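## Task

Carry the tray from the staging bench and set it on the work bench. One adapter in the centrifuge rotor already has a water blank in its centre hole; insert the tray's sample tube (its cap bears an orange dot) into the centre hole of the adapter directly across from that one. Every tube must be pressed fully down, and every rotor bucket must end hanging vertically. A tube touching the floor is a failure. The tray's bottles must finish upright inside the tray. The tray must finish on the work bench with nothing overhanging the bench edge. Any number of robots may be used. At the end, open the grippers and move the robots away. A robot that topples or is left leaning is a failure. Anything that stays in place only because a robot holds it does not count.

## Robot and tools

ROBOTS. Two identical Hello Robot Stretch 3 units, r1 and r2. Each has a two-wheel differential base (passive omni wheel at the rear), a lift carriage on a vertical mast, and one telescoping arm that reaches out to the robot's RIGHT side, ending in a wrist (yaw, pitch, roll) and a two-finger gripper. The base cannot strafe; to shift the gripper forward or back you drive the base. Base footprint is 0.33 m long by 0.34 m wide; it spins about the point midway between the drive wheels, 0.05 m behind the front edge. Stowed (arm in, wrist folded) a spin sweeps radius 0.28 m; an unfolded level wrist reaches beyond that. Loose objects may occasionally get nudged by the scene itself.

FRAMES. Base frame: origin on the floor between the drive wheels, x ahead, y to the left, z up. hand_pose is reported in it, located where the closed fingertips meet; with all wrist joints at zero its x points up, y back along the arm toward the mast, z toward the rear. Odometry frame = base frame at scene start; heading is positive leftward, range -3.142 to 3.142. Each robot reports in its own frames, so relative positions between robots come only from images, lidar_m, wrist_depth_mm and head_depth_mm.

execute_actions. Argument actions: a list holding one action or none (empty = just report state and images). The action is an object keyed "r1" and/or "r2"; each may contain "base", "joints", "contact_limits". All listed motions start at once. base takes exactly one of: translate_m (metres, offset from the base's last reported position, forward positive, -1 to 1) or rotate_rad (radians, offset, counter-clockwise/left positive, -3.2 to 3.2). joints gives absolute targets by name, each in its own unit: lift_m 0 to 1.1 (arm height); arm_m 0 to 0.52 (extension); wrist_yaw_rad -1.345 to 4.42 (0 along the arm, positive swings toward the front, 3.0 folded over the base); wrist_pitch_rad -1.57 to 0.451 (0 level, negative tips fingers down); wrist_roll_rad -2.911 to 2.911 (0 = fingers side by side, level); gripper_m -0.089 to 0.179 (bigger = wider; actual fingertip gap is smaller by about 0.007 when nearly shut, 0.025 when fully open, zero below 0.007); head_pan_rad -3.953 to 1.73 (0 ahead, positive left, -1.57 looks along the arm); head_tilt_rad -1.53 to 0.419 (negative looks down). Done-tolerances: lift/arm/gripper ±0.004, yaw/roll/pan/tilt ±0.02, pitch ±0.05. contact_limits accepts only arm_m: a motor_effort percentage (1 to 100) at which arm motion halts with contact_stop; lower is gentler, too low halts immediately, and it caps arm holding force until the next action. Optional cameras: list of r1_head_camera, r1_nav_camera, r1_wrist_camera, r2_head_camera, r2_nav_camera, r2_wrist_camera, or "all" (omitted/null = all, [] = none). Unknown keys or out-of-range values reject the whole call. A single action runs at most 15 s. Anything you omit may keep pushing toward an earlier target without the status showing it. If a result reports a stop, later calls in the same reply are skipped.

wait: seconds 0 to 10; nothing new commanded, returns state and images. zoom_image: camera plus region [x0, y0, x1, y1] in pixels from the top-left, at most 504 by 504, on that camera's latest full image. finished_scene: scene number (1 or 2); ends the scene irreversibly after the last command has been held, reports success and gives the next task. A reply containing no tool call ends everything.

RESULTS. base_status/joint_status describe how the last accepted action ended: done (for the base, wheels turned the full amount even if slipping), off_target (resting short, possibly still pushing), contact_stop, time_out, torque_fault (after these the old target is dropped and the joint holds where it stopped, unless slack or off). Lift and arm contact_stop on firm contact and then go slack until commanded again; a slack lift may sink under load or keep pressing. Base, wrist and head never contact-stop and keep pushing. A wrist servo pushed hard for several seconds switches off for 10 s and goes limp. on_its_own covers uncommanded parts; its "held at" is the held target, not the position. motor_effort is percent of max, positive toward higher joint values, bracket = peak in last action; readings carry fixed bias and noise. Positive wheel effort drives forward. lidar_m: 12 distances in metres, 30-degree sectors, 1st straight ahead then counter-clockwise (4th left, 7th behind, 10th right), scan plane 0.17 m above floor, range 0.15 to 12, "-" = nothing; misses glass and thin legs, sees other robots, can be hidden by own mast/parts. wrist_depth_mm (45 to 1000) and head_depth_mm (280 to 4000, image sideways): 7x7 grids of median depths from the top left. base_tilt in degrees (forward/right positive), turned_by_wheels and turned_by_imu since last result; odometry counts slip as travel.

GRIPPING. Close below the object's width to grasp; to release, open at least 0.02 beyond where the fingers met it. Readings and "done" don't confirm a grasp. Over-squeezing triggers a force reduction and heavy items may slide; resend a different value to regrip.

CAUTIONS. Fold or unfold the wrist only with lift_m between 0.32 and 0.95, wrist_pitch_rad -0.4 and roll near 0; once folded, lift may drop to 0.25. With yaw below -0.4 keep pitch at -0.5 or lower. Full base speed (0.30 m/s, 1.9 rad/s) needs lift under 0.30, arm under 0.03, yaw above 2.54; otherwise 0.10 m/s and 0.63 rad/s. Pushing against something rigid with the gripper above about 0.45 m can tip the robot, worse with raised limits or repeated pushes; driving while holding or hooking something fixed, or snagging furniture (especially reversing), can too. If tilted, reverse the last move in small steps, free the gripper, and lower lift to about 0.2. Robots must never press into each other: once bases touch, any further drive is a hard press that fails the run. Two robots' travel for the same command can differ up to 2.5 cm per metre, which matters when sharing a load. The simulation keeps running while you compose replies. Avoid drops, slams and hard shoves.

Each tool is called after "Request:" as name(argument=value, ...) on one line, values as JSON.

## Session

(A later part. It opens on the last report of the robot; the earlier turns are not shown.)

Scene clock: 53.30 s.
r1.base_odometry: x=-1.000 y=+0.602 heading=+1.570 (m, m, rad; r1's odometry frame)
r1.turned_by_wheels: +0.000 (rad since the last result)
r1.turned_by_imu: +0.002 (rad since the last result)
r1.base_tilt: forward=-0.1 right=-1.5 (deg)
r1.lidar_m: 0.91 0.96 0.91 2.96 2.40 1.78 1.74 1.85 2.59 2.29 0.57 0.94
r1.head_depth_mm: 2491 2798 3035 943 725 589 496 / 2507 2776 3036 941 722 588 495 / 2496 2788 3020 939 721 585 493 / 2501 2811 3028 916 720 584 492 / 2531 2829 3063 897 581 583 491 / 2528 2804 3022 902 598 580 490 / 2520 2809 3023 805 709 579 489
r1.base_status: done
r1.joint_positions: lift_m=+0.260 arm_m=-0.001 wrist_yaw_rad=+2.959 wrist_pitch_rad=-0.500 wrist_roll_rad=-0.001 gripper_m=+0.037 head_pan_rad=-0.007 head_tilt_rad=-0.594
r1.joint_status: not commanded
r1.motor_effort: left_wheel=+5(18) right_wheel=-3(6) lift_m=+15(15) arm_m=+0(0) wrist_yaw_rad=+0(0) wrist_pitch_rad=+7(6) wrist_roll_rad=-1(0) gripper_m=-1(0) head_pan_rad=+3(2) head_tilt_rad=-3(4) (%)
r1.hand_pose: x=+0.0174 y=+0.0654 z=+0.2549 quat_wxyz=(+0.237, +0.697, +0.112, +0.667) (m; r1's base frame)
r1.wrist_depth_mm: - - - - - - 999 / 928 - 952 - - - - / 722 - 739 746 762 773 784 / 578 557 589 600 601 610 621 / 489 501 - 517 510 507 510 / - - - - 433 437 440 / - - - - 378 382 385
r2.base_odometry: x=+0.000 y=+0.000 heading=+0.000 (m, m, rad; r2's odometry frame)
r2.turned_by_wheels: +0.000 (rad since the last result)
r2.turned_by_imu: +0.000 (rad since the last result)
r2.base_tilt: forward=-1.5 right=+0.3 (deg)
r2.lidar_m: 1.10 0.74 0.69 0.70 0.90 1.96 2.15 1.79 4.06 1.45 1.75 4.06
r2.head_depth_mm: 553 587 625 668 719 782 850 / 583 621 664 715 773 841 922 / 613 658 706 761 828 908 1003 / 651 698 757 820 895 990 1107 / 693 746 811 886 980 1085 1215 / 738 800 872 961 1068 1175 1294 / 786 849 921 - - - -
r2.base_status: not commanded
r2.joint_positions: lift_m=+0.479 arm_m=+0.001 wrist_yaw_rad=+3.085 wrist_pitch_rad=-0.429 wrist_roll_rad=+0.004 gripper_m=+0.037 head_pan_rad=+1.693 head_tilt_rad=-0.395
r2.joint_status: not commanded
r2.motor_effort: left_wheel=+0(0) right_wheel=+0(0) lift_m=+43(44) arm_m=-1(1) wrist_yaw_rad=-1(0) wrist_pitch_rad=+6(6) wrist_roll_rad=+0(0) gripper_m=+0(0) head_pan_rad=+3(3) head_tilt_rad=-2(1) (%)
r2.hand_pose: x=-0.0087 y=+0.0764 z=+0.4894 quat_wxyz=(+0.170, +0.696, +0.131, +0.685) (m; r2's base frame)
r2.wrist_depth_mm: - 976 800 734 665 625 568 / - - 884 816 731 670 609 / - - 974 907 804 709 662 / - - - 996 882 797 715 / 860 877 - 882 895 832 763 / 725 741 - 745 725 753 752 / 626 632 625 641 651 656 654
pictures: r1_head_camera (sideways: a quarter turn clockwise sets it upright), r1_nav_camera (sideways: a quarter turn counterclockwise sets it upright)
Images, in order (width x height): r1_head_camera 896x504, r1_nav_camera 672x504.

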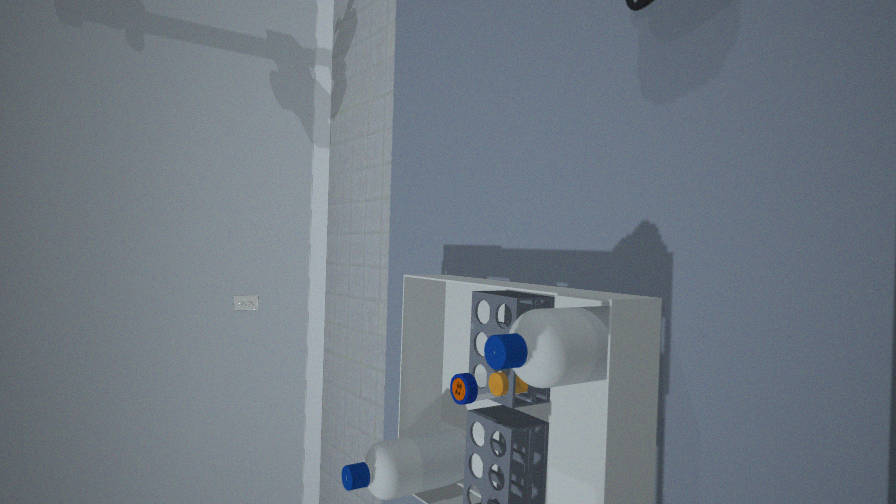

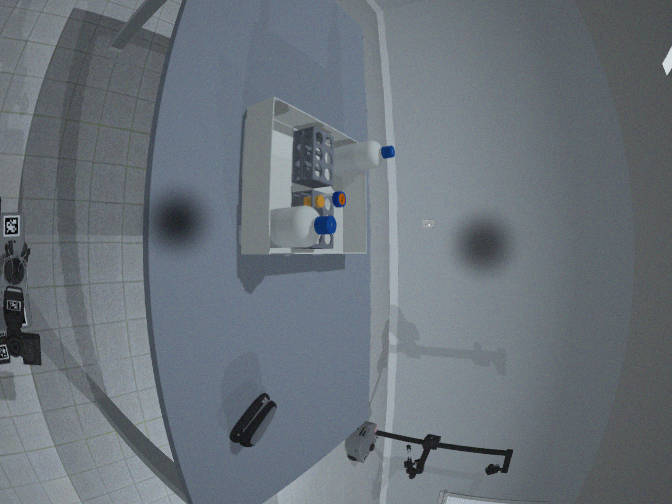

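Request:
execute_actions(actions=[{"r1":{"base":{"translate_m":-0.1}},"r2":{"base":{"translate_m":0.4},"joints":{"lift_m":0.27,"head_pan_rad":-1.57,"head_tilt_rad":-0.6}}}], cameras=[])

Request:
execute_actions(actions=[{"r1":{"base":{"rotate_rad":1.57},"joints":{"lift_m":0.94,"wrist_pitch_rad":-0.4,"head_pan_rad":-1.57,"head_tilt_rad":-0.7}},"r2":{"base":{"rotate_rad":-0.43}}}], cameras=[])

Request:
execute_actions(actions=[{"r1":{"joints":{"wrist_yaw_rad":0}},"r2":{"base":{"translate_m":-1.0}}}], cameras=["r1_head_camera","r2_head_camera","r2_nav_camera"])

Scene clock: 83.20 s.
r1.base_odometry: x=-1.000 y=+0.502 heading=+1.570 (m, m, rad; r1's odometry frame)
r1.turned_by_wheels: +0.000 (rad since the last result)
r1.turned_by_imu: +0.002 (rad since the last result)
r1.base_tilt: forward=-0.2 right=-1.5 (deg)
r1.lidar_m: 1.01 1.06 0.95 2.95 2.27 1.68 1.64 1.74 2.45 2.30 0.62 1.04
r1.head_depth_mm: 2566 2875 3097 942 703 590 1180 / 2590 2905 3092 942 724 587 1171 / 2595 2868 3093 936 721 586 1169 / 2590 2895 3101 932 718 583 1198 / 2602 2904 3086 806 672 583 1197 / 2606 2922 3106 841 681 581 1186 / 2611 2952 3124 858 686 580 1186
r1.base_status: done
r1.joint_positions: lift_m=+0.260 arm_m=-0.001 wrist_yaw_rad=+2.959 wrist_pitch_rad=-0.500 wrist_roll_rad=-0.001 gripper_m=+0.037 head_pan_rad=-0.007 head_tilt_rad=-0.594
r1.joint_status: not commanded
r1.motor_effort: left_wheel=+5(11) right_wheel=-3(9) lift_m=+15(15) arm_m=-1(0) wrist_yaw_rad=+0(0) wrist_pitch_rad=+7(6) wrist_roll_rad=+0(0) gripper_m=+1(1) head_pan_rad=+2(3) head_tilt_rad=-4(2) (%)
r1.hand_pose: x=+0.0174 y=+0.0654 z=+0.2549 quat_wxyz=(+0.237, +0.697, +0.112, +0.667) (m; r1's base frame)
r1.wrist_depth_mm: - - - - - - - / 935 - 973 - - - - / 714 - 732 763 761 770 785 / 579 563 591 604 616 612 621 / 487 504 - 518 509 511 516 / - - - - 429 436 441 / - - - - 377 385 383
r2.base_odometry: x=+0.400 y=+0.000 heading=+0.000 (m, m, rad; r2's odometry frame)
r2.turned_by_wheels: +0.000 (rad since the last result)
r2.turned_by_imu: +0.001 (rad since the last result)
r2.base_tilt: forward=-1.6 right=+0.2 (deg)
r2.lidar_m: 0.84 0.56 0.53 0.54 0.69 1.50 2.41 2.16 1.52 1.54 1.96 3.37
r2.head_depth_mm: 3494 3736 3045 2360 1790 1438 1211 / 3561 3813 1618 2268 1787 1444 1218 / 3765 - 1775 2383 1782 1450 1211 / 3965 - 2905 2396 1780 1450 1224 / - - 2847 2274 1811 1453 1215 / - - 2866 2275 1799 1467 1223 / - - 2494 2300 1825 1466 1224
r2.base_status: done
r2.joint_positions: lift_m=+0.271 arm_m=+0.001 wrist_yaw_rad=+3.085 wrist_pitch_rad=-0.429 wrist_roll_rad=+0.004 gripper_m=+0.037 head_pan_rad=-1.563 head_tilt_rad=-0.593
r2.joint_status: all done
r2.motor_effort: left_wheel=-1(10) right_wheel=+1(4) lift_m=+19(41) arm_m=-1(1) wrist_yaw_rad=+0(1) wrist_pitch_rad=+6(7) wrist_roll_rad=+0(0) gripper_m=+0(0) head_pan_rad=-4(35) head_tilt_rad=-2(12) (%)
r2.hand_pose: x=-0.0087 y=+0.0764 z=+0.2809 quat_wxyz=(+0.170, +0.696, +0.131, +0.685) (m; r2's base frame)
r2.wrist_depth_mm: 824 749 614 576 520 481 440 / 926 825 677 629 565 512 472 / 865 842 734 698 615 557 502 / 682 681 - 696 651 586 542 / 560 559 - 571 585 587 567 / 475 506 - - 490 495 497 / - - - - 425 430 427
pictures: none
No camera images: the call's "cameras" was empty. Leave "cameras" out to get every camera's image.

Scene clock: 90.20 s.
r1.base_odometry: x=-1.000 y=+0.502 heading=+3.140 (m, m, rad; r1's odometry frame)
r1.turned_by_wheels: +1.570 (rad since the last result)
r1.turned_by_imu: +1.574 (rad since the last result)
r1.base_tilt: forward=-0.3 right=-1.4 (deg)
r1.lidar_m: 2.95 2.28 1.69 1.64 1.74 2.43 2.30 0.62 1.04 1.01 1.06 0.95
r1.head_depth_mm: 2613 2939 1097 839 - - 1161 / 2618 2964 1085 824 - - 1158 / 2614 2985 1086 819 698 - - / 2628 2988 1079 814 695 - - / 2656 2993 995 668 693 - 1148 / 2657 2996 964 795 651 1240 1146 / 2661 3035 875 801 648 1264 1145
r1.base_status: done
r1.joint_positions: lift_m=+0.940 arm_m=-0.001 wrist_yaw_rad=+2.959 wrist_pitch_rad=-0.421 wrist_roll_rad=-0.001 gripper_m=+0.037 head_pan_rad=-1.563 head_tilt_rad=-0.692
r1.joint_status: all done
r1.motor_effort: left_wheel=-3(12) right_wheel=+3(10) lift_m=+22(23) arm_m=+0(0) wrist_yaw_rad=+0(0) wrist_pitch_rad=+10(12) wrist_roll_rad=+0(0) gripper_m=+0(1) head_pan_rad=-3(30) head_tilt_rad=-4(18) (%)
r1.hand_pose: x=+0.0193 y=+0.0760 z=+0.9518 quat_wxyz=(+0.210, +0.701, +0.084, +0.676) (m; r1's base frame)
r1.wrist_depth_mm: - - - - - - - / - - - - - - - / - - - - - - - / - - - - - - - / - - - - - - - / - - - - - - - / - - - - - - -
r2.base_odometry: x=+0.400 y=+0.000 heading=-0.430 (m, m, rad; r2's odometry frame)
r2.turned_by_wheels: -0.430 (rad since the last result)
r2.turned_by_imu: -0.424 (rad since the last result)
r2.base_tilt: forward=-1.5 right=+0.3 (deg)
r2.lidar_m: 2.09 0.76 0.55 0.53 0.55 0.75 2.03 2.16 2.18 1.52 1.57 2.13
r2.head_depth_mm: 3625 - 3364 2340 1787 1438 1204 / 3565 - 3416 2359 1805 1449 1214 / 3616 3959 3414 2343 1806 1455 1219 / 3570 3891 3465 2339 1818 1447 1206 / 3547 3882 2273 2272 1804 1459 1226 / 3622 3847 1780 2394 1807 1446 1219 / 3533 3861 1674 2429 1807 1444 1226
r2.base_status: done
r2.joint_positions: lift_m=+0.271 arm_m=+0.001 wrist_yaw_rad=+3.085 wrist_pitch_rad=-0.429 wrist_roll_rad=+0.004 gripper_m=+0.037 head_pan_rad=-1.563 head_tilt_rad=-0.593
r2.joint_status: not commanded
r2.motor_effort: left_wheel=+4(11) right_wheel=-3(6) lift_m=+20(20) arm_m=-1(1) wrist_yaw_rad=+0(1) wrist_pitch_rad=+6(6) wrist_roll_rad=+0(0) gripper_m=+0(1) head_pan_rad=-3(4) head_tilt_rad=-2(2) (%)
r2.hand_pose: x=-0.0087 y=+0.0764 z=+0.2809 quat_wxyz=(+0.170, +0.696, +0.131, +0.685) (m; r2's base frame)
r2.wrist_depth_mm: 511 519 526 534 541 549 550 / 555 567 578 581 600 597 612 / 609 625 645 647 652 671 686 / 656 660 - 672 687 693 710 / 556 563 - 571 593 593 596 / 475 514 - - 493 492 504 / - - - - 423 428 430
pictures: none
No camera images: the call's "cameras" was empty. Leave "cameras" out to get every camera's image.

Scene clock: 95.20 s.
r1.base_odometry: x=-1.000 y=+0.502 heading=+3.140 (m, m, rad; r1's odometry frame)
r1.turned_by_wheels: +0.000 (rad since the last result)
r1.turned_by_imu: +0.001 (rad since the last result)
r1.base_tilt: forward=-0.3 right=-1.5 (deg)
r1.lidar_m: 2.96 2.28 1.68 1.64 1.74 2.43 2.30 0.62 1.04 1.01 1.06 0.95
r1.head_depth_mm: 2607 2902 1098 842 - - - / 2645 2948 1088 823 - - - / 2624 2998 1083 847 - - - / 2623 2999 1079 832 - 1276 1124 / 2645 3003 997 671 652 1243 1150 / 2635 2979 964 794 651 1246 1145 / 2669 2991 876 798 650 1270 1138
r1.base_status: not commanded
r1.joint_positions: lift_m=+0.940 arm_m=-0.001 wrist_yaw_rad=+0.002 wrist_pitch_rad=-0.421 wrist_roll_rad=-0.001 gripper_m=+0.037 head_pan_rad=-1.563 head_tilt_rad=-0.692
r1.joint_status: all done
r1.motor_effort: left_wheel=-4(3) right_wheel=+3(3) lift_m=+22(22) arm_m=+0(1) wrist_yaw_rad=-2(5) wrist_pitch_rad=+10(11) wrist_roll_rad=+0(0) gripper_m=+0(0) head_pan_rad=-3(3) head_tilt_rad=-4(5) (%)
r1.hand_pose: x=-0.0210 y=-0.3684 z=+0.9518 quat_wxyz=(+0.692, +0.149, -0.691, -0.147) (m; r1's base frame)
r1.wrist_depth_mm: - - - - - - - / - 809 - - - - - / 648 534 380 685 709 727 - / 419 514 374 531 546 546 558 / 400 397 395 432 435 414 447 / 354 358 348 359 363 370 362 / 308 309 311 315 317 320 321
r2.base_odometry: x=-0.509 y=+0.417 heading=-0.430 (m, m, rad; r2's odometry frame)
r2.turned_by_wheels: +0.000 (rad since the last result)
r2.turned_by_imu: -0.002 (rad since the last result)
r2.base_tilt: forward=-1.5 right=+0.3 (deg)
r2.lidar_m: 2.08 0.74 0.54 0.52 0.54 0.73 1.99 2.17 1.61 2.22 1.93 2.15
r2.head_depth_mm: 3547 3854 1633 2268 1787 1434 1207 / 3540 3907 3233 2392 1781 1433 1204 / 3591 3971 3429 2359 1799 1442 1212 / 3582 3916 3476 2359 1799 1456 1221 / 3523 3922 3459 2390 1816 1449 1223 / 3580 3990 3481 2378 1808 1460 1221 / 3562 3987 3583 2399 1818 1454 1227
r2.base_status: done
r2.joint_positions: lift_m=+0.271 arm_m=+0.001 wrist_yaw_rad=+3.085 wrist_pitch_rad=-0.429 wrist_roll_rad=+0.004 gripper_m=+0.037 head_pan_rad=-1.563 head_tilt_rad=-0.593
r2.joint_status: not commanded
r2.motor_effort: left_wheel=+4(9) right_wheel=-2(7) lift_m=+20(20) arm_m=-1(1) wrist_yaw_rad=-1(1) wrist_pitch_rad=+6(6) wrist_roll_rad=+0(0) gripper_m=+0(0) head_pan_rad=-4(3) head_tilt_rad=-2(2) (%)
r2.hand_pose: x=-0.0087 y=+0.0764 z=+0.2809 quat_wxyz=(+0.170, +0.696, +0.131, +0.685) (m; r2's base frame)
r2.wrist_depth_mm: 504 506 520 528 536 544 544 / 561 561 576 570 582 595 611 / 606 608 626 635 652 664 667 / 640 650 - 662 684 687 699 / 558 566 - 573 593 588 596 / 474 510 - - 496 494 495 / - - - - 422 428 429
pictures: r1_head_camera (sideways: a quarter turn clockwise sets it upright), r2_head_camera (sideways: a quarter turn clockwise sets it upright), r2_nav_camera (sideways: a quarter turn counterclockwise sets it upright)
Images, in order (width x height): r1_head_camera 896x504, r2_head_camera 896x504, r2_nav_camera 672x504.

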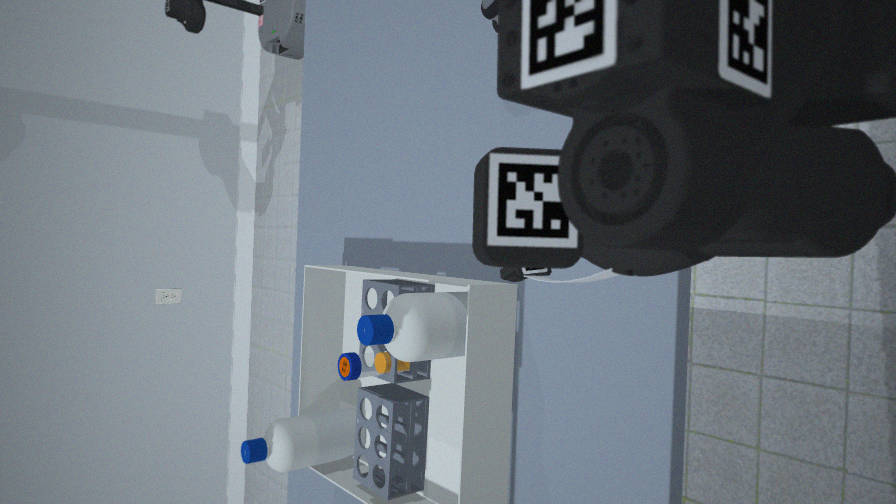

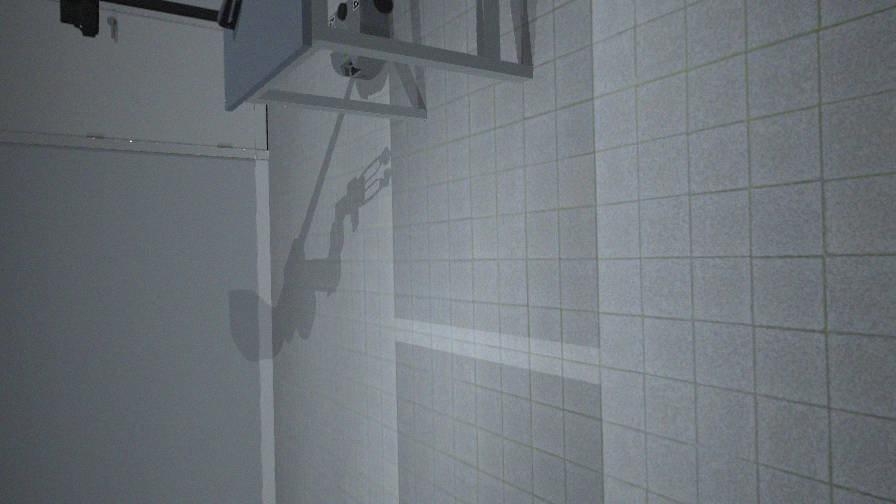

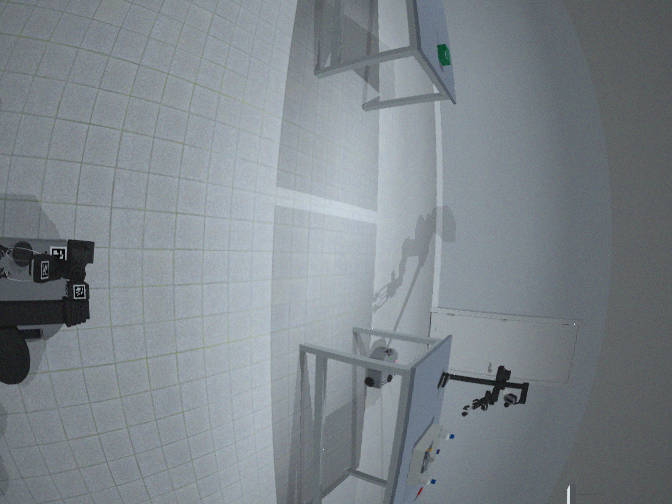

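Request:
execute_actions(actions=[{"r1":{"base":{"translate_m":0.22}},"r2":{"base":{"translate_m":-0.6},"joints":{"head_tilt_rad":-0.8}}}], cameras=["r1_head_camera","r2_head_camera","r2_nav_camera"])

Scene clock: 108.53 s.
r1.base_odometry: x=-1.220 y=+0.502 heading=+3.140 (m, m, rad; r1's odometry frame)
r1.turned_by_wheels: +0.000 (rad since the last result)
r1.turned_by_imu: +0.002 (rad since the last result)
r1.base_tilt: forward=-0.3 right=-1.3 (deg)
r1.lidar_m: 2.74 2.28 1.70 1.63 1.71 2.42 2.51 0.81 1.05 1.02 1.06 0.76
r1.head_depth_mm: 2589 2909 1098 840 - - - / 2613 2862 1088 685 - - - / 2628 2980 1002 806 - - - / 2642 2988 985 811 - 1275 1128 / 2633 3001 939 798 654 1276 1150 / 2663 3002 1066 806 650 1271 1141 / 2659 3038 1064 804 649 1269 1144
r1.base_status: done
r1.joint_positions: lift_m=+0.940 arm_m=-0.001 wrist_yaw_rad=+0.002 wrist_pitch_rad=-0.421 wrist_roll_rad=-0.001 gripper_m=+0.037 head_pan_rad=-1.563 head_tilt_rad=-0.692
r1.joint_status: not commanded
r1.motor_effort: left_wheel=-4(5) right_wheel=+3(7) lift_m=+22(22) arm_m=+0(1) wrist_yaw_rad=-2(2) wrist_pitch_rad=+10(11) wrist_roll_rad=-1(0) gripper_m=+0(0) head_pan_rad=-2(3) head_tilt_rad=-6(4) (%)
r1.hand_pose: x=-0.0211 y=-0.3684 z=+0.9518 quat_wxyz=(+0.692, +0.149, -0.691, -0.147) (m; r1's base frame)
r1.wrist_depth_mm: - - - - - - - / - - 896 - - - - / 664 678 612 565 552 727 736 / 516 517 488 526 388 546 554 / 418 421 406 408 409 440 450 / 355 357 350 362 365 373 375 / 307 310 311 314 316 320 322
r2.base_odometry: x=-1.055 y=+0.666 heading=-0.429 (m, m, rad; r2's odometry frame)
r2.turned_by_wheels: +0.000 (rad since the last result)
r2.turned_by_imu: -0.001 (rad since the last result)
r2.base_tilt: forward=-1.6 right=+0.3 (deg)
r2.lidar_m: 2.07 0.74 0.54 0.52 0.53 0.72 1.96 3.56 1.59 1.51 2.81 2.35
r2.head_depth_mm: 1722 2738 2344 1832 1506 1291 1134 / 2303 1524 2341 1828 1515 1288 1122 / 3463 1538 2381 1844 1512 1285 1123 / 3443 1523 2261 1839 1522 1295 1123 / 3651 3028 2326 1847 1525 1289 1129 / 3658 3225 2315 1858 1513 1302 1126 / 3617 3179 2373 1851 1526 1298 1127
r2.base_status: done
r2.joint_positions: lift_m=+0.271 arm_m=+0.001 wrist_yaw_rad=+3.085 wrist_pitch_rad=-0.429 wrist_roll_rad=+0.004 gripper_m=+0.037 head_pan_rad=-1.563 head_tilt_rad=-0.790
r2.joint_status: all done
r2.motor_effort: left_wheel=+4(9) right_wheel=-2(6) lift_m=+20(19) arm_m=-1(1) wrist_yaw_rad=-1(1) wrist_pitch_rad=+6(7) wrist_roll_rad=+0(0) gripper_m=+0(0) head_pan_rad=-3(3) head_tilt_rad=-4(16) (%)
r2.hand_pose: x=-0.0087 y=+0.0764 z=+0.2809 quat_wxyz=(+0.170, +0.696, +0.131, +0.685) (m; r2's base frame)
r2.wrist_depth_mm: 496 509 512 523 531 537 547 / 547 547 556 562 576 592 597 / 601 609 615 633 645 657 659 / 641 640 - 664 670 678 688 / 564 569 - 574 594 576 598 / 471 503 - - 489 490 499 / - - - - 421 430 427
pictures: r1_head_camera (sideways: a quarter turn clockwise sets it upright), r2_head_camera (sideways: a quarter turn clockwise sets it upright), r2_nav_camera (sideways: a quarter turn counterclockwise sets it upright)
Images, in order (width x height): r1_head_camera 896x504, r2_head_camera 896x504, r2_nav_camera 672x504.

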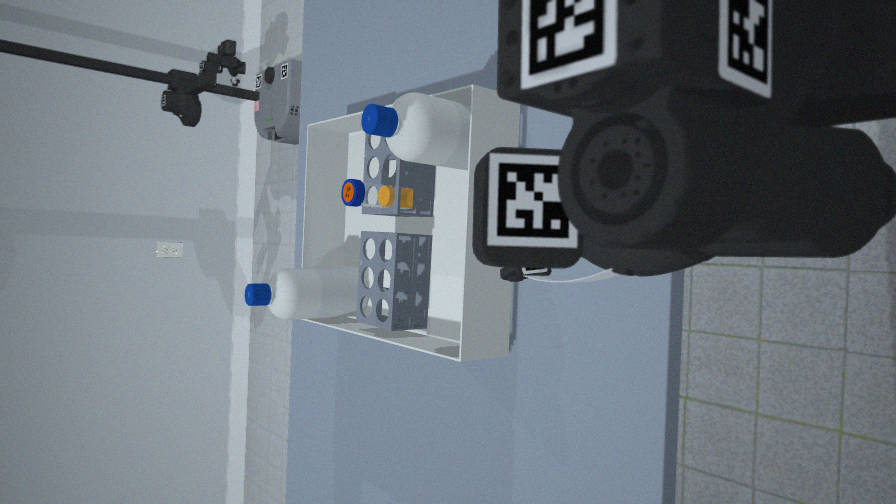

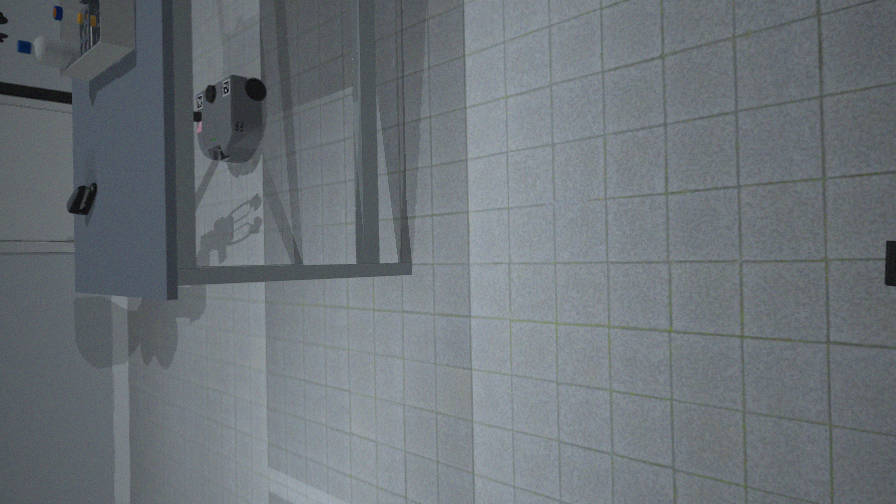

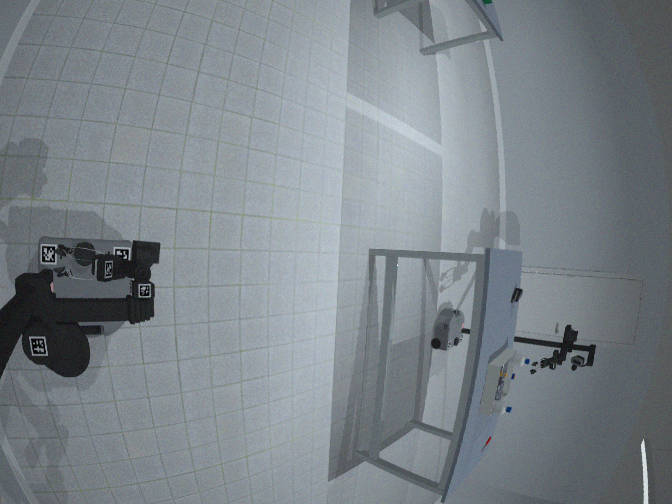

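Request:
execute_actions(actions=[{"r2":{"base":{"translate_m":-0.6}}}], cameras=[])

Request:
execute_actions(actions=[{"r2":{"base":{"rotate_rad":-1.57},"joints":{"head_pan_rad":0,"head_tilt_rad":-0.5}},"r1":{"joints":{"lift_m":1.05,"wrist_pitch_rad":-1.57,"wrist_roll_rad":1.57,"gripper_m":0.1}}}], cameras=[])

Request:
execute_actions(actions=[{"r2":{"base":{"translate_m":0.9}}}], cameras=["r1_head_camera","r1_wrist_camera","r2_head_camera"])

Scene clock: 123.73 s.
r1.base_odometry: x=-1.220 y=+0.502 heading=+3.140 (m, m, rad; r1's odometry frame)
r1.turned_by_wheels: +0.000 (rad since the last result)
r1.turned_by_imu: +0.002 (rad since the last result)
r1.base_tilt: forward=-0.4 right=-1.4 (deg)
r1.lidar_m: 2.74 2.27 1.70 1.63 1.71 2.43 2.52 0.81 1.05 1.02 1.07 0.76
r1.head_depth_mm: 2622 2965 1098 840 - - - / 2619 2975 1091 686 - - - / 2608 2963 998 805 - - - / 2573 2859 983 810 - 1275 1126 / 2649 2980 937 801 653 1275 1146 / 2635 3040 1066 808 650 1276 1143 / 2683 2996 1057 805 648 1271 1143
r1.base_status: not commanded
r1.joint_positions: lift_m=+0.940 arm_m=-0.001 wrist_yaw_rad=+0.002 wrist_pitch_rad=-0.421 wrist_roll_rad=-0.001 gripper_m=+0.037 head_pan_rad=-1.563 head_tilt_rad=-0.692
r1.joint_status: not commanded
r1.motor_effort: left_wheel=-4(4) right_wheel=+3(3) lift_m=+22(22) arm_m=+0(0) wrist_yaw_rad=-1(2) wrist_pitch_rad=+10(10) wrist_roll_rad=+0(0) gripper_m=+1(1) head_pan_rad=-2(3) head_tilt_rad=-4(4) (%)
r1.hand_pose: x=-0.0211 y=-0.3684 z=+0.9518 quat_wxyz=(+0.692, +0.149, -0.691, -0.147) (m; r1's base frame)
r1.wrist_depth_mm: - - - - - - - / - - 892 - - - - / 656 660 608 561 560 717 726 / 512 518 487 529 386 548 562 / 421 423 408 408 408 442 445 / 354 357 349 362 365 371 375 / 308 309 310 313 316 319 322
r2.base_odometry: x=-1.600 y=+0.916 heading=-0.429 (m, m, rad; r2's odometry frame)
r2.turned_by_wheels: +0.000 (rad since the last result)
r2.turned_by_imu: -0.001 (rad since the last result)
r2.base_tilt: forward=-1.5 right=+0.2 (deg)
r2.lidar_m: 2.06 0.73 0.53 0.51 0.53 0.72 1.92 2.95 1.60 1.53 1.59 2.84
r2.head_depth_mm: 3523 2278 2288 1831 1524 1290 1125 / 3522 1524 2333 1826 1524 1291 1125 / 1856 1526 2309 1845 1518 1289 1124 / 1743 1523 2304 1832 1535 1291 1123 / 3419 1538 2308 1841 1520 1291 1120 / 3430 1542 2325 1843 1512 1298 1134 / 3470 1555 2261 1827 1514 1298 1130
r2.base_status: done
r2.joint_positions: lift_m=+0.271 arm_m=+0.001 wrist_yaw_rad=+3.085 wrist_pitch_rad=-0.429 wrist_roll_rad=+0.004 gripper_m=+0.037 head_pan_rad=-1.563 head_tilt_rad=-0.790
r2.joint_status: not commanded
r2.motor_effort: left_wheel=+4(9) right_wheel=-2(6) lift_m=+20(20) arm_m=-2(1) wrist_yaw_rad=+0(0) wrist_pitch_rad=+6(6) wrist_roll_rad=+0(0) gripper_m=+0(0) head_pan_rad=-4(4) head_tilt_rad=-4(4) (%)
r2.hand_pose: x=-0.0087 y=+0.0764 z=+0.2809 quat_wxyz=(+0.170, +0.696, +0.131, +0.685) (m; r2's base frame)
r2.wrist_depth_mm: 498 502 507 515 524 533 531 / 542 554 561 568 575 577 584 / 593 602 617 619 635 648 659 / 625 634 - 664 683 675 702 / 557 564 - 578 594 585 584 / 481 507 - - 486 488 496 / - - - - 422 430 428
pictures: none
No camera images: the call's "cameras" was empty. Leave "cameras" out to get every camera's image.

Scene clock: 125.90 s.
r1.base_odometry: x=-1.220 y=+0.502 heading=+3.140 (m, m, rad; r1's odometry frame)
r1.turned_by_wheels: +0.000 (rad since the last result)
r1.turned_by_imu: +0.001 (rad since the last result)
r1.base_tilt: forward=-0.3 right=-1.5 (deg)
r1.lidar_m: 2.74 2.27 1.70 1.63 1.71 2.42 2.51 0.81 1.05 1.02 1.07 0.76
r1.head_depth_mm: 2637 2858 - - - - 1117 / 2631 2846 - - - - 1125 / 2579 2846 - - - - - / 2637 2922 980 802 653 - - / 2658 2990 939 799 652 1246 1098 / 2662 2997 1065 807 651 1273 1148 / 2673 3014 1059 804 649 1269 1143
r1.base_status: not commanded
r1.joint_positions: lift_m=+1.050 arm_m=-0.001 wrist_yaw_rad=+0.002 wrist_pitch_rad=-1.551 wrist_roll_rad=+1.565 gripper_m=+0.100 head_pan_rad=-1.563 head_tilt_rad=-0.692
r1.joint_status: all done
joint sent to its limit — the command would take r1.wrist_pitch_rad past its lower limit, so that joint was sent only as far as its limit.
r1.motor_effort: left_wheel=-4(4) right_wheel=+3(3) lift_m=+22(23) arm_m=+0(1) wrist_yaw_rad=-2(2) wrist_pitch_rad=-5(11) wrist_roll_rad=+1(1) gripper_m=+1(79) head_pan_rad=-3(3) head_tilt_rad=-5(5) (%)
r1.hand_pose: x=-0.0216 y=-0.1249 z=+0.9318 quat_wxyz=(+0.003, +0.002, -0.714, -0.700) (m; r1's base frame)
r1.wrist_depth_mm: 301 - - - - - - / 309 - - - - - - / 319 - - - - - - / 331 - - - - - - / 339 - - - - - - / 351 356 - - - - - / 365 - - - - - -
r2.base_odometry: x=-1.600 y=+0.916 heading=-1.999 (m, m, rad; r2's odometry frame)
r2.turned_by_wheels: -1.570 (rad since the last result)
r2.turned_by_imu: -1.548 (rad since the last result)
r2.base_tilt: forward=-1.5 right=+0.2 (deg)
r2.lidar_m: 1.53 1.59 2.83 2.04 0.73 0.53 0.51 0.53 0.72 1.95 2.96 1.59
r2.head_depth_mm: 3620 3977 1814 2578 1879 1548 1265 / 3553 - 1839 2708 1881 1550 1271 / 3641 - 1684 2724 1912 1560 1271 / 3441 3936 1684 2680 1849 1546 1274 / 3509 3835 1856 2777 1868 1555 1280 / 3539 3905 1890 2633 1915 1556 1276 / 3601 3907 1896 2372 1856 1569 1288
r2.base_status: done
r2.joint_positions: lift_m=+0.271 arm_m=+0.001 wrist_yaw_rad=+3.085 wrist_pitch_rad=-0.429 wrist_roll_rad=+0.004 gripper_m=+0.037 head_pan_rad=-0.007 head_tilt_rad=-0.507
r2.joint_status: all done
r2.motor_effort: left_wheel=+4(13) right_wheel=-3(6) lift_m=+20(20) arm_m=-1(2) wrist_yaw_rad=+0(1) wrist_pitch_rad=+6(6) wrist_roll_rad=+1(0) gripper_m=+0(0) head_pan_rad=+3(35) head_tilt_rad=+2(17) (%)
r2.hand_pose: x=-0.0087 y=+0.0764 z=+0.2809 quat_wxyz=(+0.170, +0.696, +0.131, +0.685) (m; r2's base frame)
r2.wrist_depth_mm: 664 898 - - - - - / 681 954 - - - - - / 661 846 899 898 910 941 949 / 639 674 - 708 701 712 726 / 559 566 - 577 593 582 581 / 475 510 - - 490 493 497 / - - - - 424 425 434
pictures: none
No camera images: the call's "cameras" was empty. Leave "cameras" out to get every camera's image.

Scene clock: 130.73 s.
r1.base_odometry: x=-1.220 y=+0.502 heading=+3.140 (m, m, rad; r1's odometry frame)
r1.turned_by_wheels: +0.000 (rad since the last result)
r1.turned_by_imu: +0.001 (rad since the last result)
r1.base_tilt: forward=-0.4 right=-1.4 (deg)
r1.lidar_m: 2.74 2.26 1.70 1.63 1.71 2.42 2.51 0.81 1.05 1.02 1.06 0.76
r1.head_depth_mm: 2625 2855 - - - - 1117 / 2578 2880 - - - - 1122 / 2631 2869 - - - - - / 2629 2986 982 803 652 - - / 2626 2987 940 800 654 1255 1103 / 2679 3023 1065 809 651 1266 1149 / 2675 3048 1056 805 648 1264 1133
r1.base_status: not commanded
r1.joint_positions: lift_m=+1.050 arm_m=-0.001 wrist_yaw_rad=+0.002 wrist_pitch_rad=-1.551 wrist_roll_rad=+1.565 gripper_m=+0.100 head_pan_rad=-1.563 head_tilt_rad=-0.692
r1.joint_status: not commanded
r1.motor_effort: left_wheel=-4(4) right_wheel=+3(3) lift_m=+22(22) arm_m=+0(0) wrist_yaw_rad=-2(1) wrist_pitch_rad=-4(5) wrist_roll_rad=+1(2) gripper_m=+1(1) head_pan_rad=-2(2) head_tilt_rad=-4(5) (%)
r1.hand_pose: x=-0.0216 y=-0.1249 z=+0.9318 quat_wxyz=(+0.003, +0.002, -0.714, -0.700) (m; r1's base frame)
r1.wrist_depth_mm: 300 - - - - - - / 309 - - - - - - / 318 - - - - - - / 330 - - - - - - / 341 - - - - - - / 353 357 - - - - - / 365 - - - - - -
r2.base_odometry: x=-1.974 y=+0.097 heading=-1.999 (m, m, rad; r2's odometry frame)
r2.turned_by_wheels: +0.000 (rad since the last result)
r2.turned_by_imu: +0.002 (rad since the last result)
r2.base_tilt: forward=-1.5 right=+0.2 (deg)
r2.lidar_m: 0.63 0.65 0.88 2.48 2.01 1.46 1.41 1.46 2.00 2.85 0.90 0.65
r2.head_depth_mm: 2854 3107 3454 1128 810 1500 1267 / 2824 3085 3444 968 817 1502 1269 / 2824 3134 3396 1056 814 1511 1282 / 2732 1459 3283 1059 820 1506 1283 / 2718 3045 3359 1144 828 1521 1276 / 2810 3060 3328 1151 828 1518 1286 / 2822 3086 3336 1153 829 1522 1292
r2.base_status: done
r2.joint_positions: lift_m=+0.271 arm_m=+0.001 wrist_yaw_rad=+3.085 wrist_pitch_rad=-0.429 wrist_roll_rad=+0.004 gripper_m=+0.037 head_pan_rad=-0.007 head_tilt_rad=-0.506
r2.joint_status: not commanded
r2.motor_effort: left_wheel=+4(13) right_wheel=-2(5) lift_m=+20(20) arm_m=-1(1) wrist_yaw_rad=+0(0) wrist_pitch_rad=+6(6) wrist_roll_rad=+0(0) gripper_m=+0(0) head_pan_rad=+3(3) head_tilt_rad=+2(2) (%)
r2.hand_pose: x=-0.0087 y=+0.0764 z=+0.2809 quat_wxyz=(+0.170, +0.696, +0.131, +0.685) (m; r2's base frame)
r2.wrist_depth_mm: - - - - - - - / - - - - - - 738 / 867 872 898 897 918 927 809 / 676 686 - 695 709 723 725 / 553 565 - 574 592 582 588 / 477 510 - - 492 494 498 / - - - - 423 426 431
pictures: r1_head_camera (sideways: a quarter turn clockwise sets it upright), r1_wrist_camera, r2_head_camera (sideways: a quarter turn clockwise sets it upright)
Images, in order (width x height): r1_head_camera 896x504, r1_wrist_camera 644x364, r2_head_camera 896x504.

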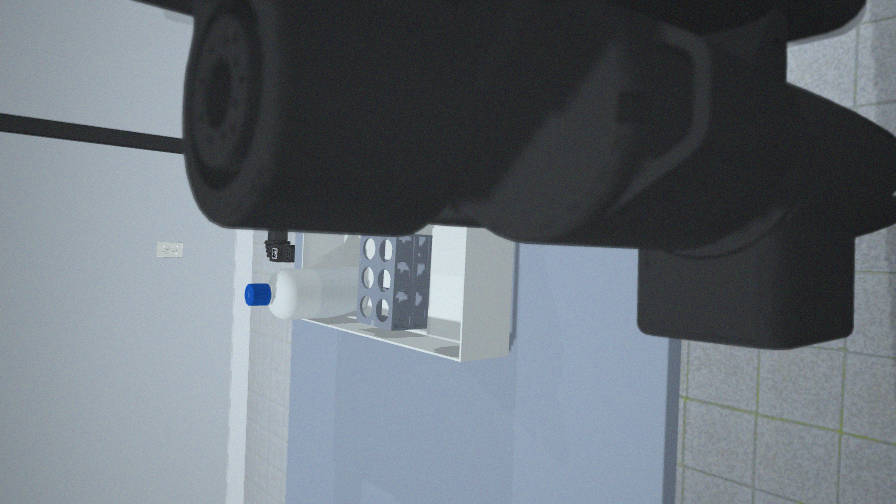

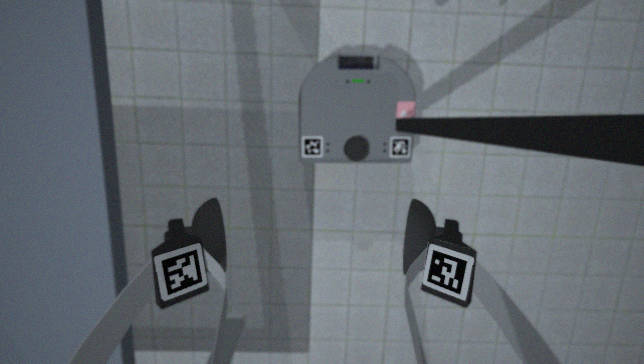

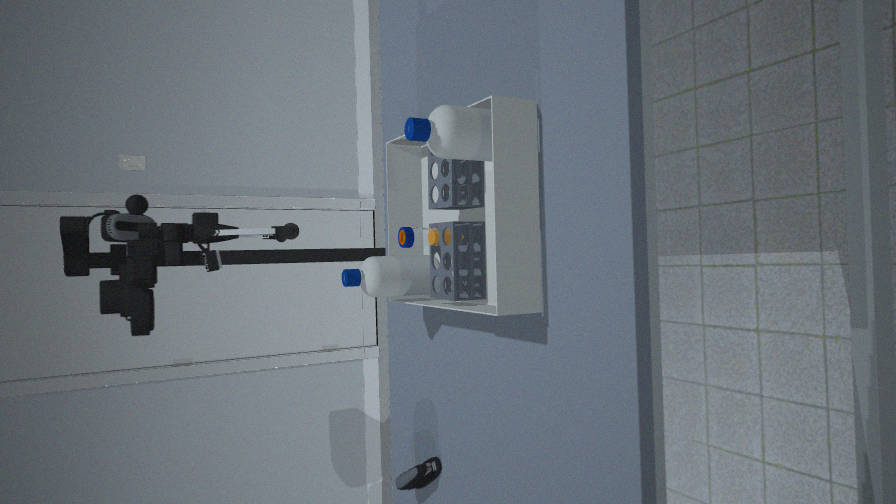

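Request:
execute_actions(actions=[{"r2":{"base":{"translate_m":0.2},"joints":{"lift_m":0.94,"wrist_pitch_rad":-0.4}},"r1":{"joints":{"arm_m":0.34,"lift_m":1.1}}}], cameras=[])

Request:
execute_actions(actions=[{"r2":{"base":{"rotate_rad":1.57},"joints":{"head_pan_rad":-1.57,"head_tilt_rad":-0.9}}}], cameras=[])

Request:
execute_actions(actions=[{"r2":{"joints":{"wrist_yaw_rad":0}}}], cameras=[])

Request:
execute_actions(actions=[{"r2":{"joints":{"lift_m":1.1,"wrist_pitch_rad":-1.57,"wrist_roll_rad":1.57,"gripper_m":0.1}}}], cameras=["r1_wrist_camera","r2_wrist_camera","r2_head_camera"])

Scene clock: 148.57 s.
r1.base_odometry: x=-1.220 y=+0.502 heading=+3.140 (m, m, rad; r1's odometry frame)
r1.turned_by_wheels: +0.000 (rad since the last result)
r1.turned_by_imu: +0.002 (rad since the last result)
r1.base_tilt: forward=-0.2 right=-1.4 (deg)
r1.lidar_m: 2.74 2.28 1.70 1.63 1.71 2.42 2.51 0.81 1.05 1.02 1.07 0.76
r1.head_depth_mm: 2607 2972 1096 825 663 1260 1161 / 2707 2838 1087 686 658 1262 1158 / - 3075 998 710 657 1253 1151 / 2510 - 985 716 655 1273 1153 / 2634 3005 937 798 652 1277 1148 / 2668 2985 1066 807 650 1269 1143 / 2668 3009 1060 804 649 1263 1142
r1.base_status: not commanded
r1.joint_positions: lift_m=+1.100 arm_m=+0.340 wrist_yaw_rad=+0.000 wrist_pitch_rad=-1.553 wrist_roll_rad=+1.567 gripper_m=+0.100 head_pan_rad=-1.563 head_tilt_rad=-0.692
r1.joint_status: all done
r1.motor_effort: left_wheel=-4(4) right_wheel=+3(3) lift_m=+22(24) arm_m=+4(2) wrist_yaw_rad=+0(2) wrist_pitch_rad=-4(5) wrist_roll_rad=+1(2) gripper_m=+1(1) head_pan_rad=-2(3) head_tilt_rad=-4(3) (%)
r1.hand_pose: x=-0.0215 y=-0.4649 z=+0.9818 quat_wxyz=(+0.002, +0.001, -0.713, -0.701) (m; r1's base frame)
r1.wrist_depth_mm: 291 201 302 352 359 - - / 299 252 340 364 367 - - / 308 365 370 375 377 - - / 348 377 383 389 - - - / 329 392 392 401 406 - - / 339 365 397 419 424 - - / 420 428 430 434 - - -
r2.base_odometry: x=-2.057 y=-0.085 heading=-1.999 (m, m, rad; r2's odometry frame)
r2.turned_by_wheels: +0.000 (rad since the last result)
r2.turned_by_imu: +0.000 (rad since the last result)
r2.base_tilt: forward=-1.5 right=+0.2 (deg)
r2.lidar_m: 0.43 0.45 0.61 2.44 2.30 1.67 1.61 1.67 2.27 2.85 0.61 0.45
r2.head_depth_mm: 2676 2910 3204 1126 785 636 1201 / 2631 2880 3202 1120 689 637 1199 / 2633 2810 3149 1045 813 638 1216 / 1326 2820 3135 976 815 642 1182 / 2585 2874 3081 1083 819 647 1185 / 2642 2876 3165 1147 824 646 1197 / 2620 2814 3126 1159 826 644 1200
r2.base_status: done
r2.joint_positions: lift_m=+0.939 arm_m=+0.001 wrist_yaw_rad=+3.085 wrist_pitch_rad=-0.421 wrist_roll_rad=+0.004 gripper_m=+0.037 head_pan_rad=-0.007 head_tilt_rad=-0.506
r2.joint_status: all done
r2.motor_effort: left_wheel=+3(13) right_wheel=-2(5) lift_m=+63(64) arm_m=-2(1) wrist_yaw_rad=-1(0) wrist_pitch_rad=+10(10) wrist_roll_rad=+1(0) gripper_m=+0(0) head_pan_rad=+3(3) head_tilt_rad=+3(2) (%)
r2.hand_pose: x=-0.0087 y=+0.0773 z=+0.9512 quat_wxyz=(+0.168, +0.696, +0.128, +0.686) (m; r2's base frame)
r2.wrist_depth_mm: - - - - - - - / - - - - - - - / - - - - - 768 733 / - - - - - 841 562 / - - - - - - 490 / - - - - - - - / - - - - - - -
pictures: none
No camera images: the call's "cameras" was empty. Leave "cameras" out to get every camera's image.

Scene clock: 152.13 s.
r1.base_odometry: x=-1.220 y=+0.502 heading=+3.140 (m, m, rad; r1's odometry frame)
r1.turned_by_wheels: +0.000 (rad since the last result)
r1.turned_by_imu: +0.001 (rad since the last result)
r1.base_tilt: forward=-0.3 right=-1.3 (deg)
r1.lidar_m: 2.74 2.27 1.70 1.63 1.71 2.42 2.51 0.81 1.05 1.02 1.07 0.76
r1.head_depth_mm: 2601 2945 1098 822 663 1261 1161 / 2720 2870 1087 685 659 1254 1156 / - 3035 996 708 658 1254 1153 / 2658 - 981 714 654 1275 1155 / 2660 2997 941 802 651 1274 1148 / 2662 2997 1065 810 650 1275 1146 / 2673 3018 1055 803 647 1266 1141
r1.base_status: not commanded
r1.joint_positions: lift_m=+1.100 arm_m=+0.340 wrist_yaw_rad=+0.000 wrist_pitch_rad=-1.553 wrist_roll_rad=+1.567 gripper_m=+0.100 head_pan_rad=-1.563 head_tilt_rad=-0.692
r1.joint_status: not commanded
r1.motor_effort: left_wheel=-4(4) right_wheel=+3(3) lift_m=+22(22) arm_m=+3(4) wrist_yaw_rad=+0(0) wrist_pitch_rad=-4(5) wrist_roll_rad=+1(1) gripper_m=+0(1) head_pan_rad=-3(3) head_tilt_rad=-4(5) (%)
r1.hand_pose: x=-0.0215 y=-0.4649 z=+0.9818 quat_wxyz=(+0.002, +0.001, -0.713, -0.701) (m; r1's base frame)
r1.wrist_depth_mm: 289 202 303 353 358 - - / 298 254 340 364 365 - - / 306 364 368 375 377 - - / 345 377 381 386 - - - / 330 393 390 404 402 - - / 337 367 396 419 422 - - / 421 425 430 432 - - -
r2.base_odometry: x=-2.057 y=-0.085 heading=-0.429 (m, m, rad; r2's odometry frame)
r2.turned_by_wheels: +1.570 (rad since the last result)
r2.turned_by_imu: +1.550 (rad since the last result)
r2.base_tilt: forward=-1.5 right=+0.3 (deg)
r2.lidar_m: 2.43 2.30 1.68 1.61 1.67 2.28 2.84 0.61 0.45 0.43 0.45 0.61
r2.head_depth_mm: 2796 1041 817 - - 1221 1120 / 2845 960 684 - - 1206 - / 2765 955 791 717 - - - / 2685 885 818 714 - 1199 - / 2776 1000 821 713 - 1201 1108 / 2793 1038 819 679 1399 1189 1106 / 2820 1040 822 680 1400 1196 1097
r2.base_status: done
r2.joint_positions: lift_m=+0.939 arm_m=+0.001 wrist_yaw_rad=+3.085 wrist_pitch_rad=-0.421 wrist_roll_rad=+0.004 gripper_m=+0.037 head_pan_rad=-1.563 head_tilt_rad=-0.889
r2.joint_status: all done
r2.motor_effort: left_wheel=-5(9) right_wheel=+3(6) lift_m=+63(63) arm_m=-2(1) wrist_yaw_rad=+0(0) wrist_pitch_rad=+10(10) wrist_roll_rad=+0(0) gripper_m=+0(1) head_pan_rad=-4(39) head_tilt_rad=-4(19) (%)
r2.hand_pose: x=-0.0087 y=+0.0773 z=+0.9512 quat_wxyz=(+0.168, +0.696, +0.128, +0.686) (m; r2's base frame)
r2.wrist_depth_mm: - - - - - - - / - - - - - - - / - - - - - - - / - - - - - - - / - - - - - - - / - - - - - - - / - - - - - - -
pictures: none
No camera images: the call's "cameras" was empty. Leave "cameras" out to get every camera's image.

Scene clock: 154.67 s.
r1.base_odometry: x=-1.220 y=+0.502 heading=+3.140 (m, m, rad; r1's odometry frame)
r1.turned_by_wheels: +0.000 (rad since the last result)
r1.turned_by_imu: +0.001 (rad since the last result)
r1.base_tilt: forward=-0.3 right=-1.5 (deg)
r1.lidar_m: 2.73 2.27 1.70 1.63 1.71 2.42 2.51 0.81 1.05 1.02 1.06 0.76
r1.head_depth_mm: 2613 2979 1093 825 662 1261 1160 / 2714 2860 1093 683 659 1261 1158 / - 3024 992 709 658 1256 1153 / 2643 - 980 716 655 1279 1149 / 2652 2968 938 799 653 1271 1151 / 2654 3005 1066 807 651 1264 1146 / 2658 3027 1056 806 647 1273 1142
r1.base_status: not commanded
r1.joint_positions: lift_m=+1.100 arm_m=+0.340 wrist_yaw_rad=+0.000 wrist_pitch_rad=-1.553 wrist_roll_rad=+1.567 gripper_m=+0.100 head_pan_rad=-1.563 head_tilt_rad=-0.692
r1.joint_status: not commanded
r1.motor_effort: left_wheel=-3(4) right_wheel=+3(3) lift_m=+22(22) arm_m=+3(4) wrist_yaw_rad=+0(0) wrist_pitch_rad=-4(5) wrist_roll_rad=+1(1) gripper_m=+1(1) head_pan_rad=-3(2) head_tilt_rad=-4(5) (%)
r1.hand_pose: x=-0.0215 y=-0.4649 z=+0.9818 quat_wxyz=(+0.002, +0.001, -0.713, -0.701) (m; r1's base frame)
r1.wrist_depth_mm: 291 202 304 353 358 - - / 299 253 341 364 366 - - / 308 365 371 375 381 - - / 349 377 382 390 - - - / 330 391 391 400 407 - - / 338 366 394 416 423 - - / 419 430 428 435 - - -
r2.base_odometry: x=-2.057 y=-0.085 heading=-0.429 (m, m, rad; r2's odometry frame)
r2.turned_by_wheels: +0.000 (rad since the last result)
r2.turned_by_imu: +0.000 (rad since the last result)
r2.base_tilt: forward=-1.5 right=+0.3 (deg)
r2.lidar_m: 2.44 2.30 1.67 1.61 1.67 2.27 2.85 0.61 0.45 0.43 0.45 0.61
r2.head_depth_mm: 2755 1028 815 - - - 1105 / 2845 957 684 - - 1198 1113 / 2723 960 816 - - 1188 1123 / 2697 889 816 677 1393 1201 1115 / 2746 997 815 677 1395 1204 1102 / 2781 1041 824 679 1398 1195 1108 / 2791 1038 824 682 1398 1209 1101
r2.base_status: not commanded
r2.joint_positions: lift_m=+0.939 arm_m=+0.001 wrist_yaw_rad=+0.002 wrist_pitch_rad=-0.421 wrist_roll_rad=+0.004 gripper_m=+0.037 head_pan_rad=-1.563 head_tilt_rad=-0.889
r2.joint_status: all done
r2.motor_effort: left_wheel=-5(5) right_wheel=+3(3) lift_m=+63(63) arm_m=-2(2) wrist_yaw_rad=-3(4) wrist_pitch_rad=+10(10) wrist_roll_rad=+0(1) gripper_m=+0(0) head_pan_rad=-3(3) head_tilt_rad=-3(4) (%)
r2.hand_pose: x=-0.0210 y=-0.3703 z=+0.9512 quat_wxyz=(+0.690, +0.149, -0.692, -0.148) (m; r2's base frame)
r2.wrist_depth_mm: - - - - - - - / - - - 727 - - - / 678 676 684 614 559 690 736 / 521 530 512 548 413 533 566 / 430 432 444 427 431 441 453 / 364 367 355 370 362 381 382 / 319 316 318 322 325 328 330
pictures: none
No camera images: the call's "cameras" was empty. Leave "cameras" out to get every camera's image.

Scene clock: 156.93 s.
r1.base_odometry: x=-1.220 y=+0.502 heading=+3.140 (m, m, rad; r1's odometry frame)
r1.turned_by_wheels: +0.000 (rad since the last result)
r1.turned_by_imu: +0.001 (rad since the last result)
r1.base_tilt: forward=-0.2 right=-1.4 (deg)
r1.lidar_m: 2.74 2.27 1.70 1.63 1.71 2.42 2.51 0.81 1.05 1.02 1.07 0.76
r1.head_depth_mm: 2630 2952 1088 826 661 1261 1159 / 2734 2872 1088 686 662 1257 1151 / - 3026 996 709 657 1257 1155 / 2644 - 979 714 654 1279 1148 / 2637 2999 936 800 652 1270 1149 / 2654 3001 1063 808 652 1269 1145 / 2676 3027 1055 803 648 1266 1139
r1.base_status: not commanded
r1.joint_positions: lift_m=+1.100 arm_m=+0.340 wrist_yaw_rad=+0.000 wrist_pitch_rad=-1.553 wrist_roll_rad=+1.567 gripper_m=+0.100 head_pan_rad=-1.563 head_tilt_rad=-0.692
r1.joint_status: not commanded
r1.motor_effort: left_wheel=-3(3) right_wheel=+3(3) lift_m=+22(22) arm_m=+4(3) wrist_yaw_rad=-1(0) wrist_pitch_rad=-4(4) wrist_roll_rad=+1(1) gripper_m=+0(1) head_pan_rad=-3(2) head_tilt_rad=-4(4) (%)
r1.hand_pose: x=-0.0215 y=-0.4649 z=+0.9818 quat_wxyz=(+0.002, +0.001, -0.713, -0.701) (m; r1's base frame)
r1.wrist_depth_mm: 291 202 302 353 358 - - / 299 253 339 364 367 - - / 306 364 370 375 379 - - / 347 377 384 389 - - - / 328 390 389 402 404 - - / 340 365 394 416 426 - - / 421 423 425 433 - - -
r2.base_odometry: x=-2.057 y=-0.085 heading=-0.429 (m, m, rad; r2's odometry frame)
r2.turned_by_wheels: +0.000 (rad since the last result)
r2.turned_by_imu: +0.000 (rad since the last result)
r2.base_tilt: forward=-1.5 right=+0.3 (deg)
r2.lidar_m: 2.44 2.29 1.67 1.61 1.67 2.28 2.85 0.61 0.45 0.43 0.45 0.61
r2.head_depth_mm: - - - - 1386 1226 1098 / - - - - - 1194 1104 / - - - - - 1204 - / 2701 889 815 - - 1199 1114 / 2756 999 823 - 1366 1195 1100 / 2767 1043 824 678 1396 1201 1103 / 2746 1046 822 679 1388 1196 1104
r2.base_status: not commanded
r2.joint_positions: lift_m=+1.099 arm_m=+0.001 wrist_yaw_rad=+0.002 wrist_pitch_rad=-1.560 wrist_roll_rad=+1.564 gripper_m=+0.100 head_pan_rad=-1.563 head_tilt_rad=-0.889
r2.joint_status: all done
r2.motor_effort: left_wheel=-5(5) right_wheel=+3(4) lift_m=+63(62) arm_m=-2(2) wrist_yaw_rad=-2(2) wrist_pitch_rad=-5(10) wrist_roll_rad=+3(3) gripper_m=+0(80) head_pan_rad=-3(3) head_tilt_rad=-3(3) (%)
r2.hand_pose: x=-0.0216 y=-0.1247 z=+0.9808 quat_wxyz=(+0.003, +0.003, -0.711, -0.704) (m; r2's base frame)
r2.wrist_depth_mm: 356 - - - - - - / 368 - - - - - - / 379 - - - - - - / 393 - - - - - - / 405 - - - - - - / 416 433 - - - - - / 432 - - - - - -
pictures: r1_wrist_camera, r2_head_camera (sideways: a quarter turn clockwise sets it upright), r2_wrist_camera
Images, in order (width x height): r1_wrist_camera 644x364, r2_head_camera 896x504, r2_wrist_camera 644x364.

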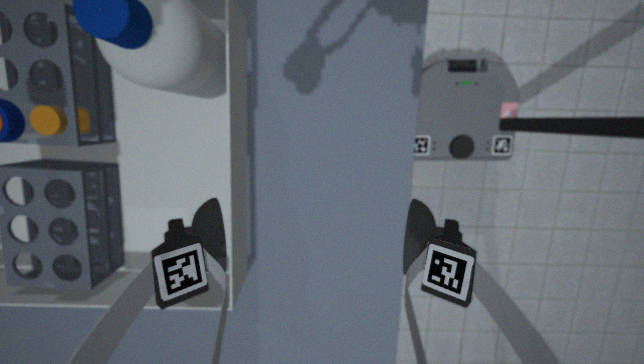

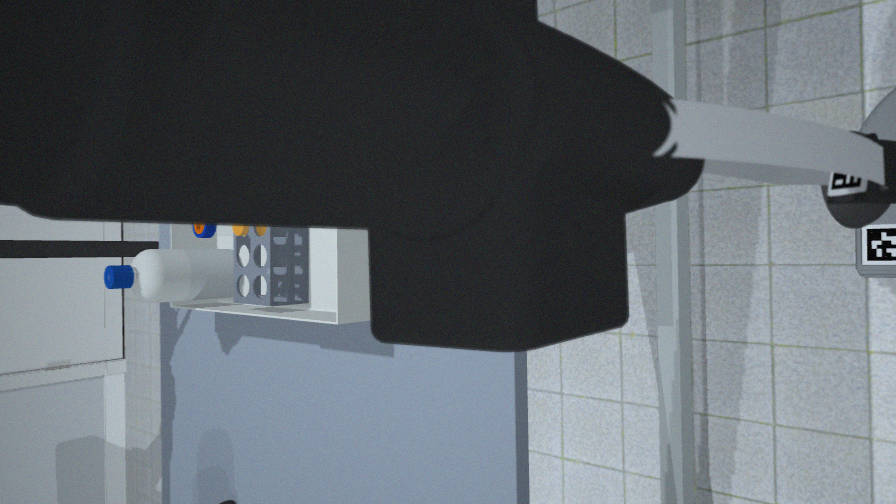

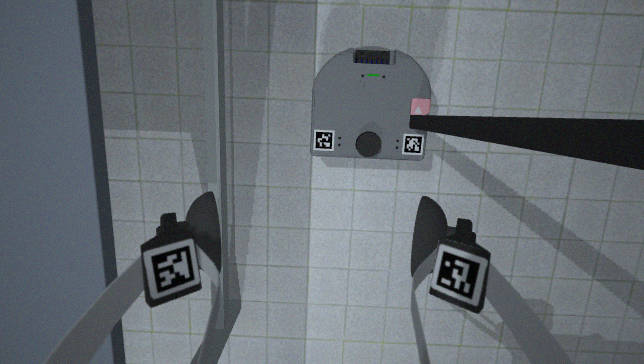

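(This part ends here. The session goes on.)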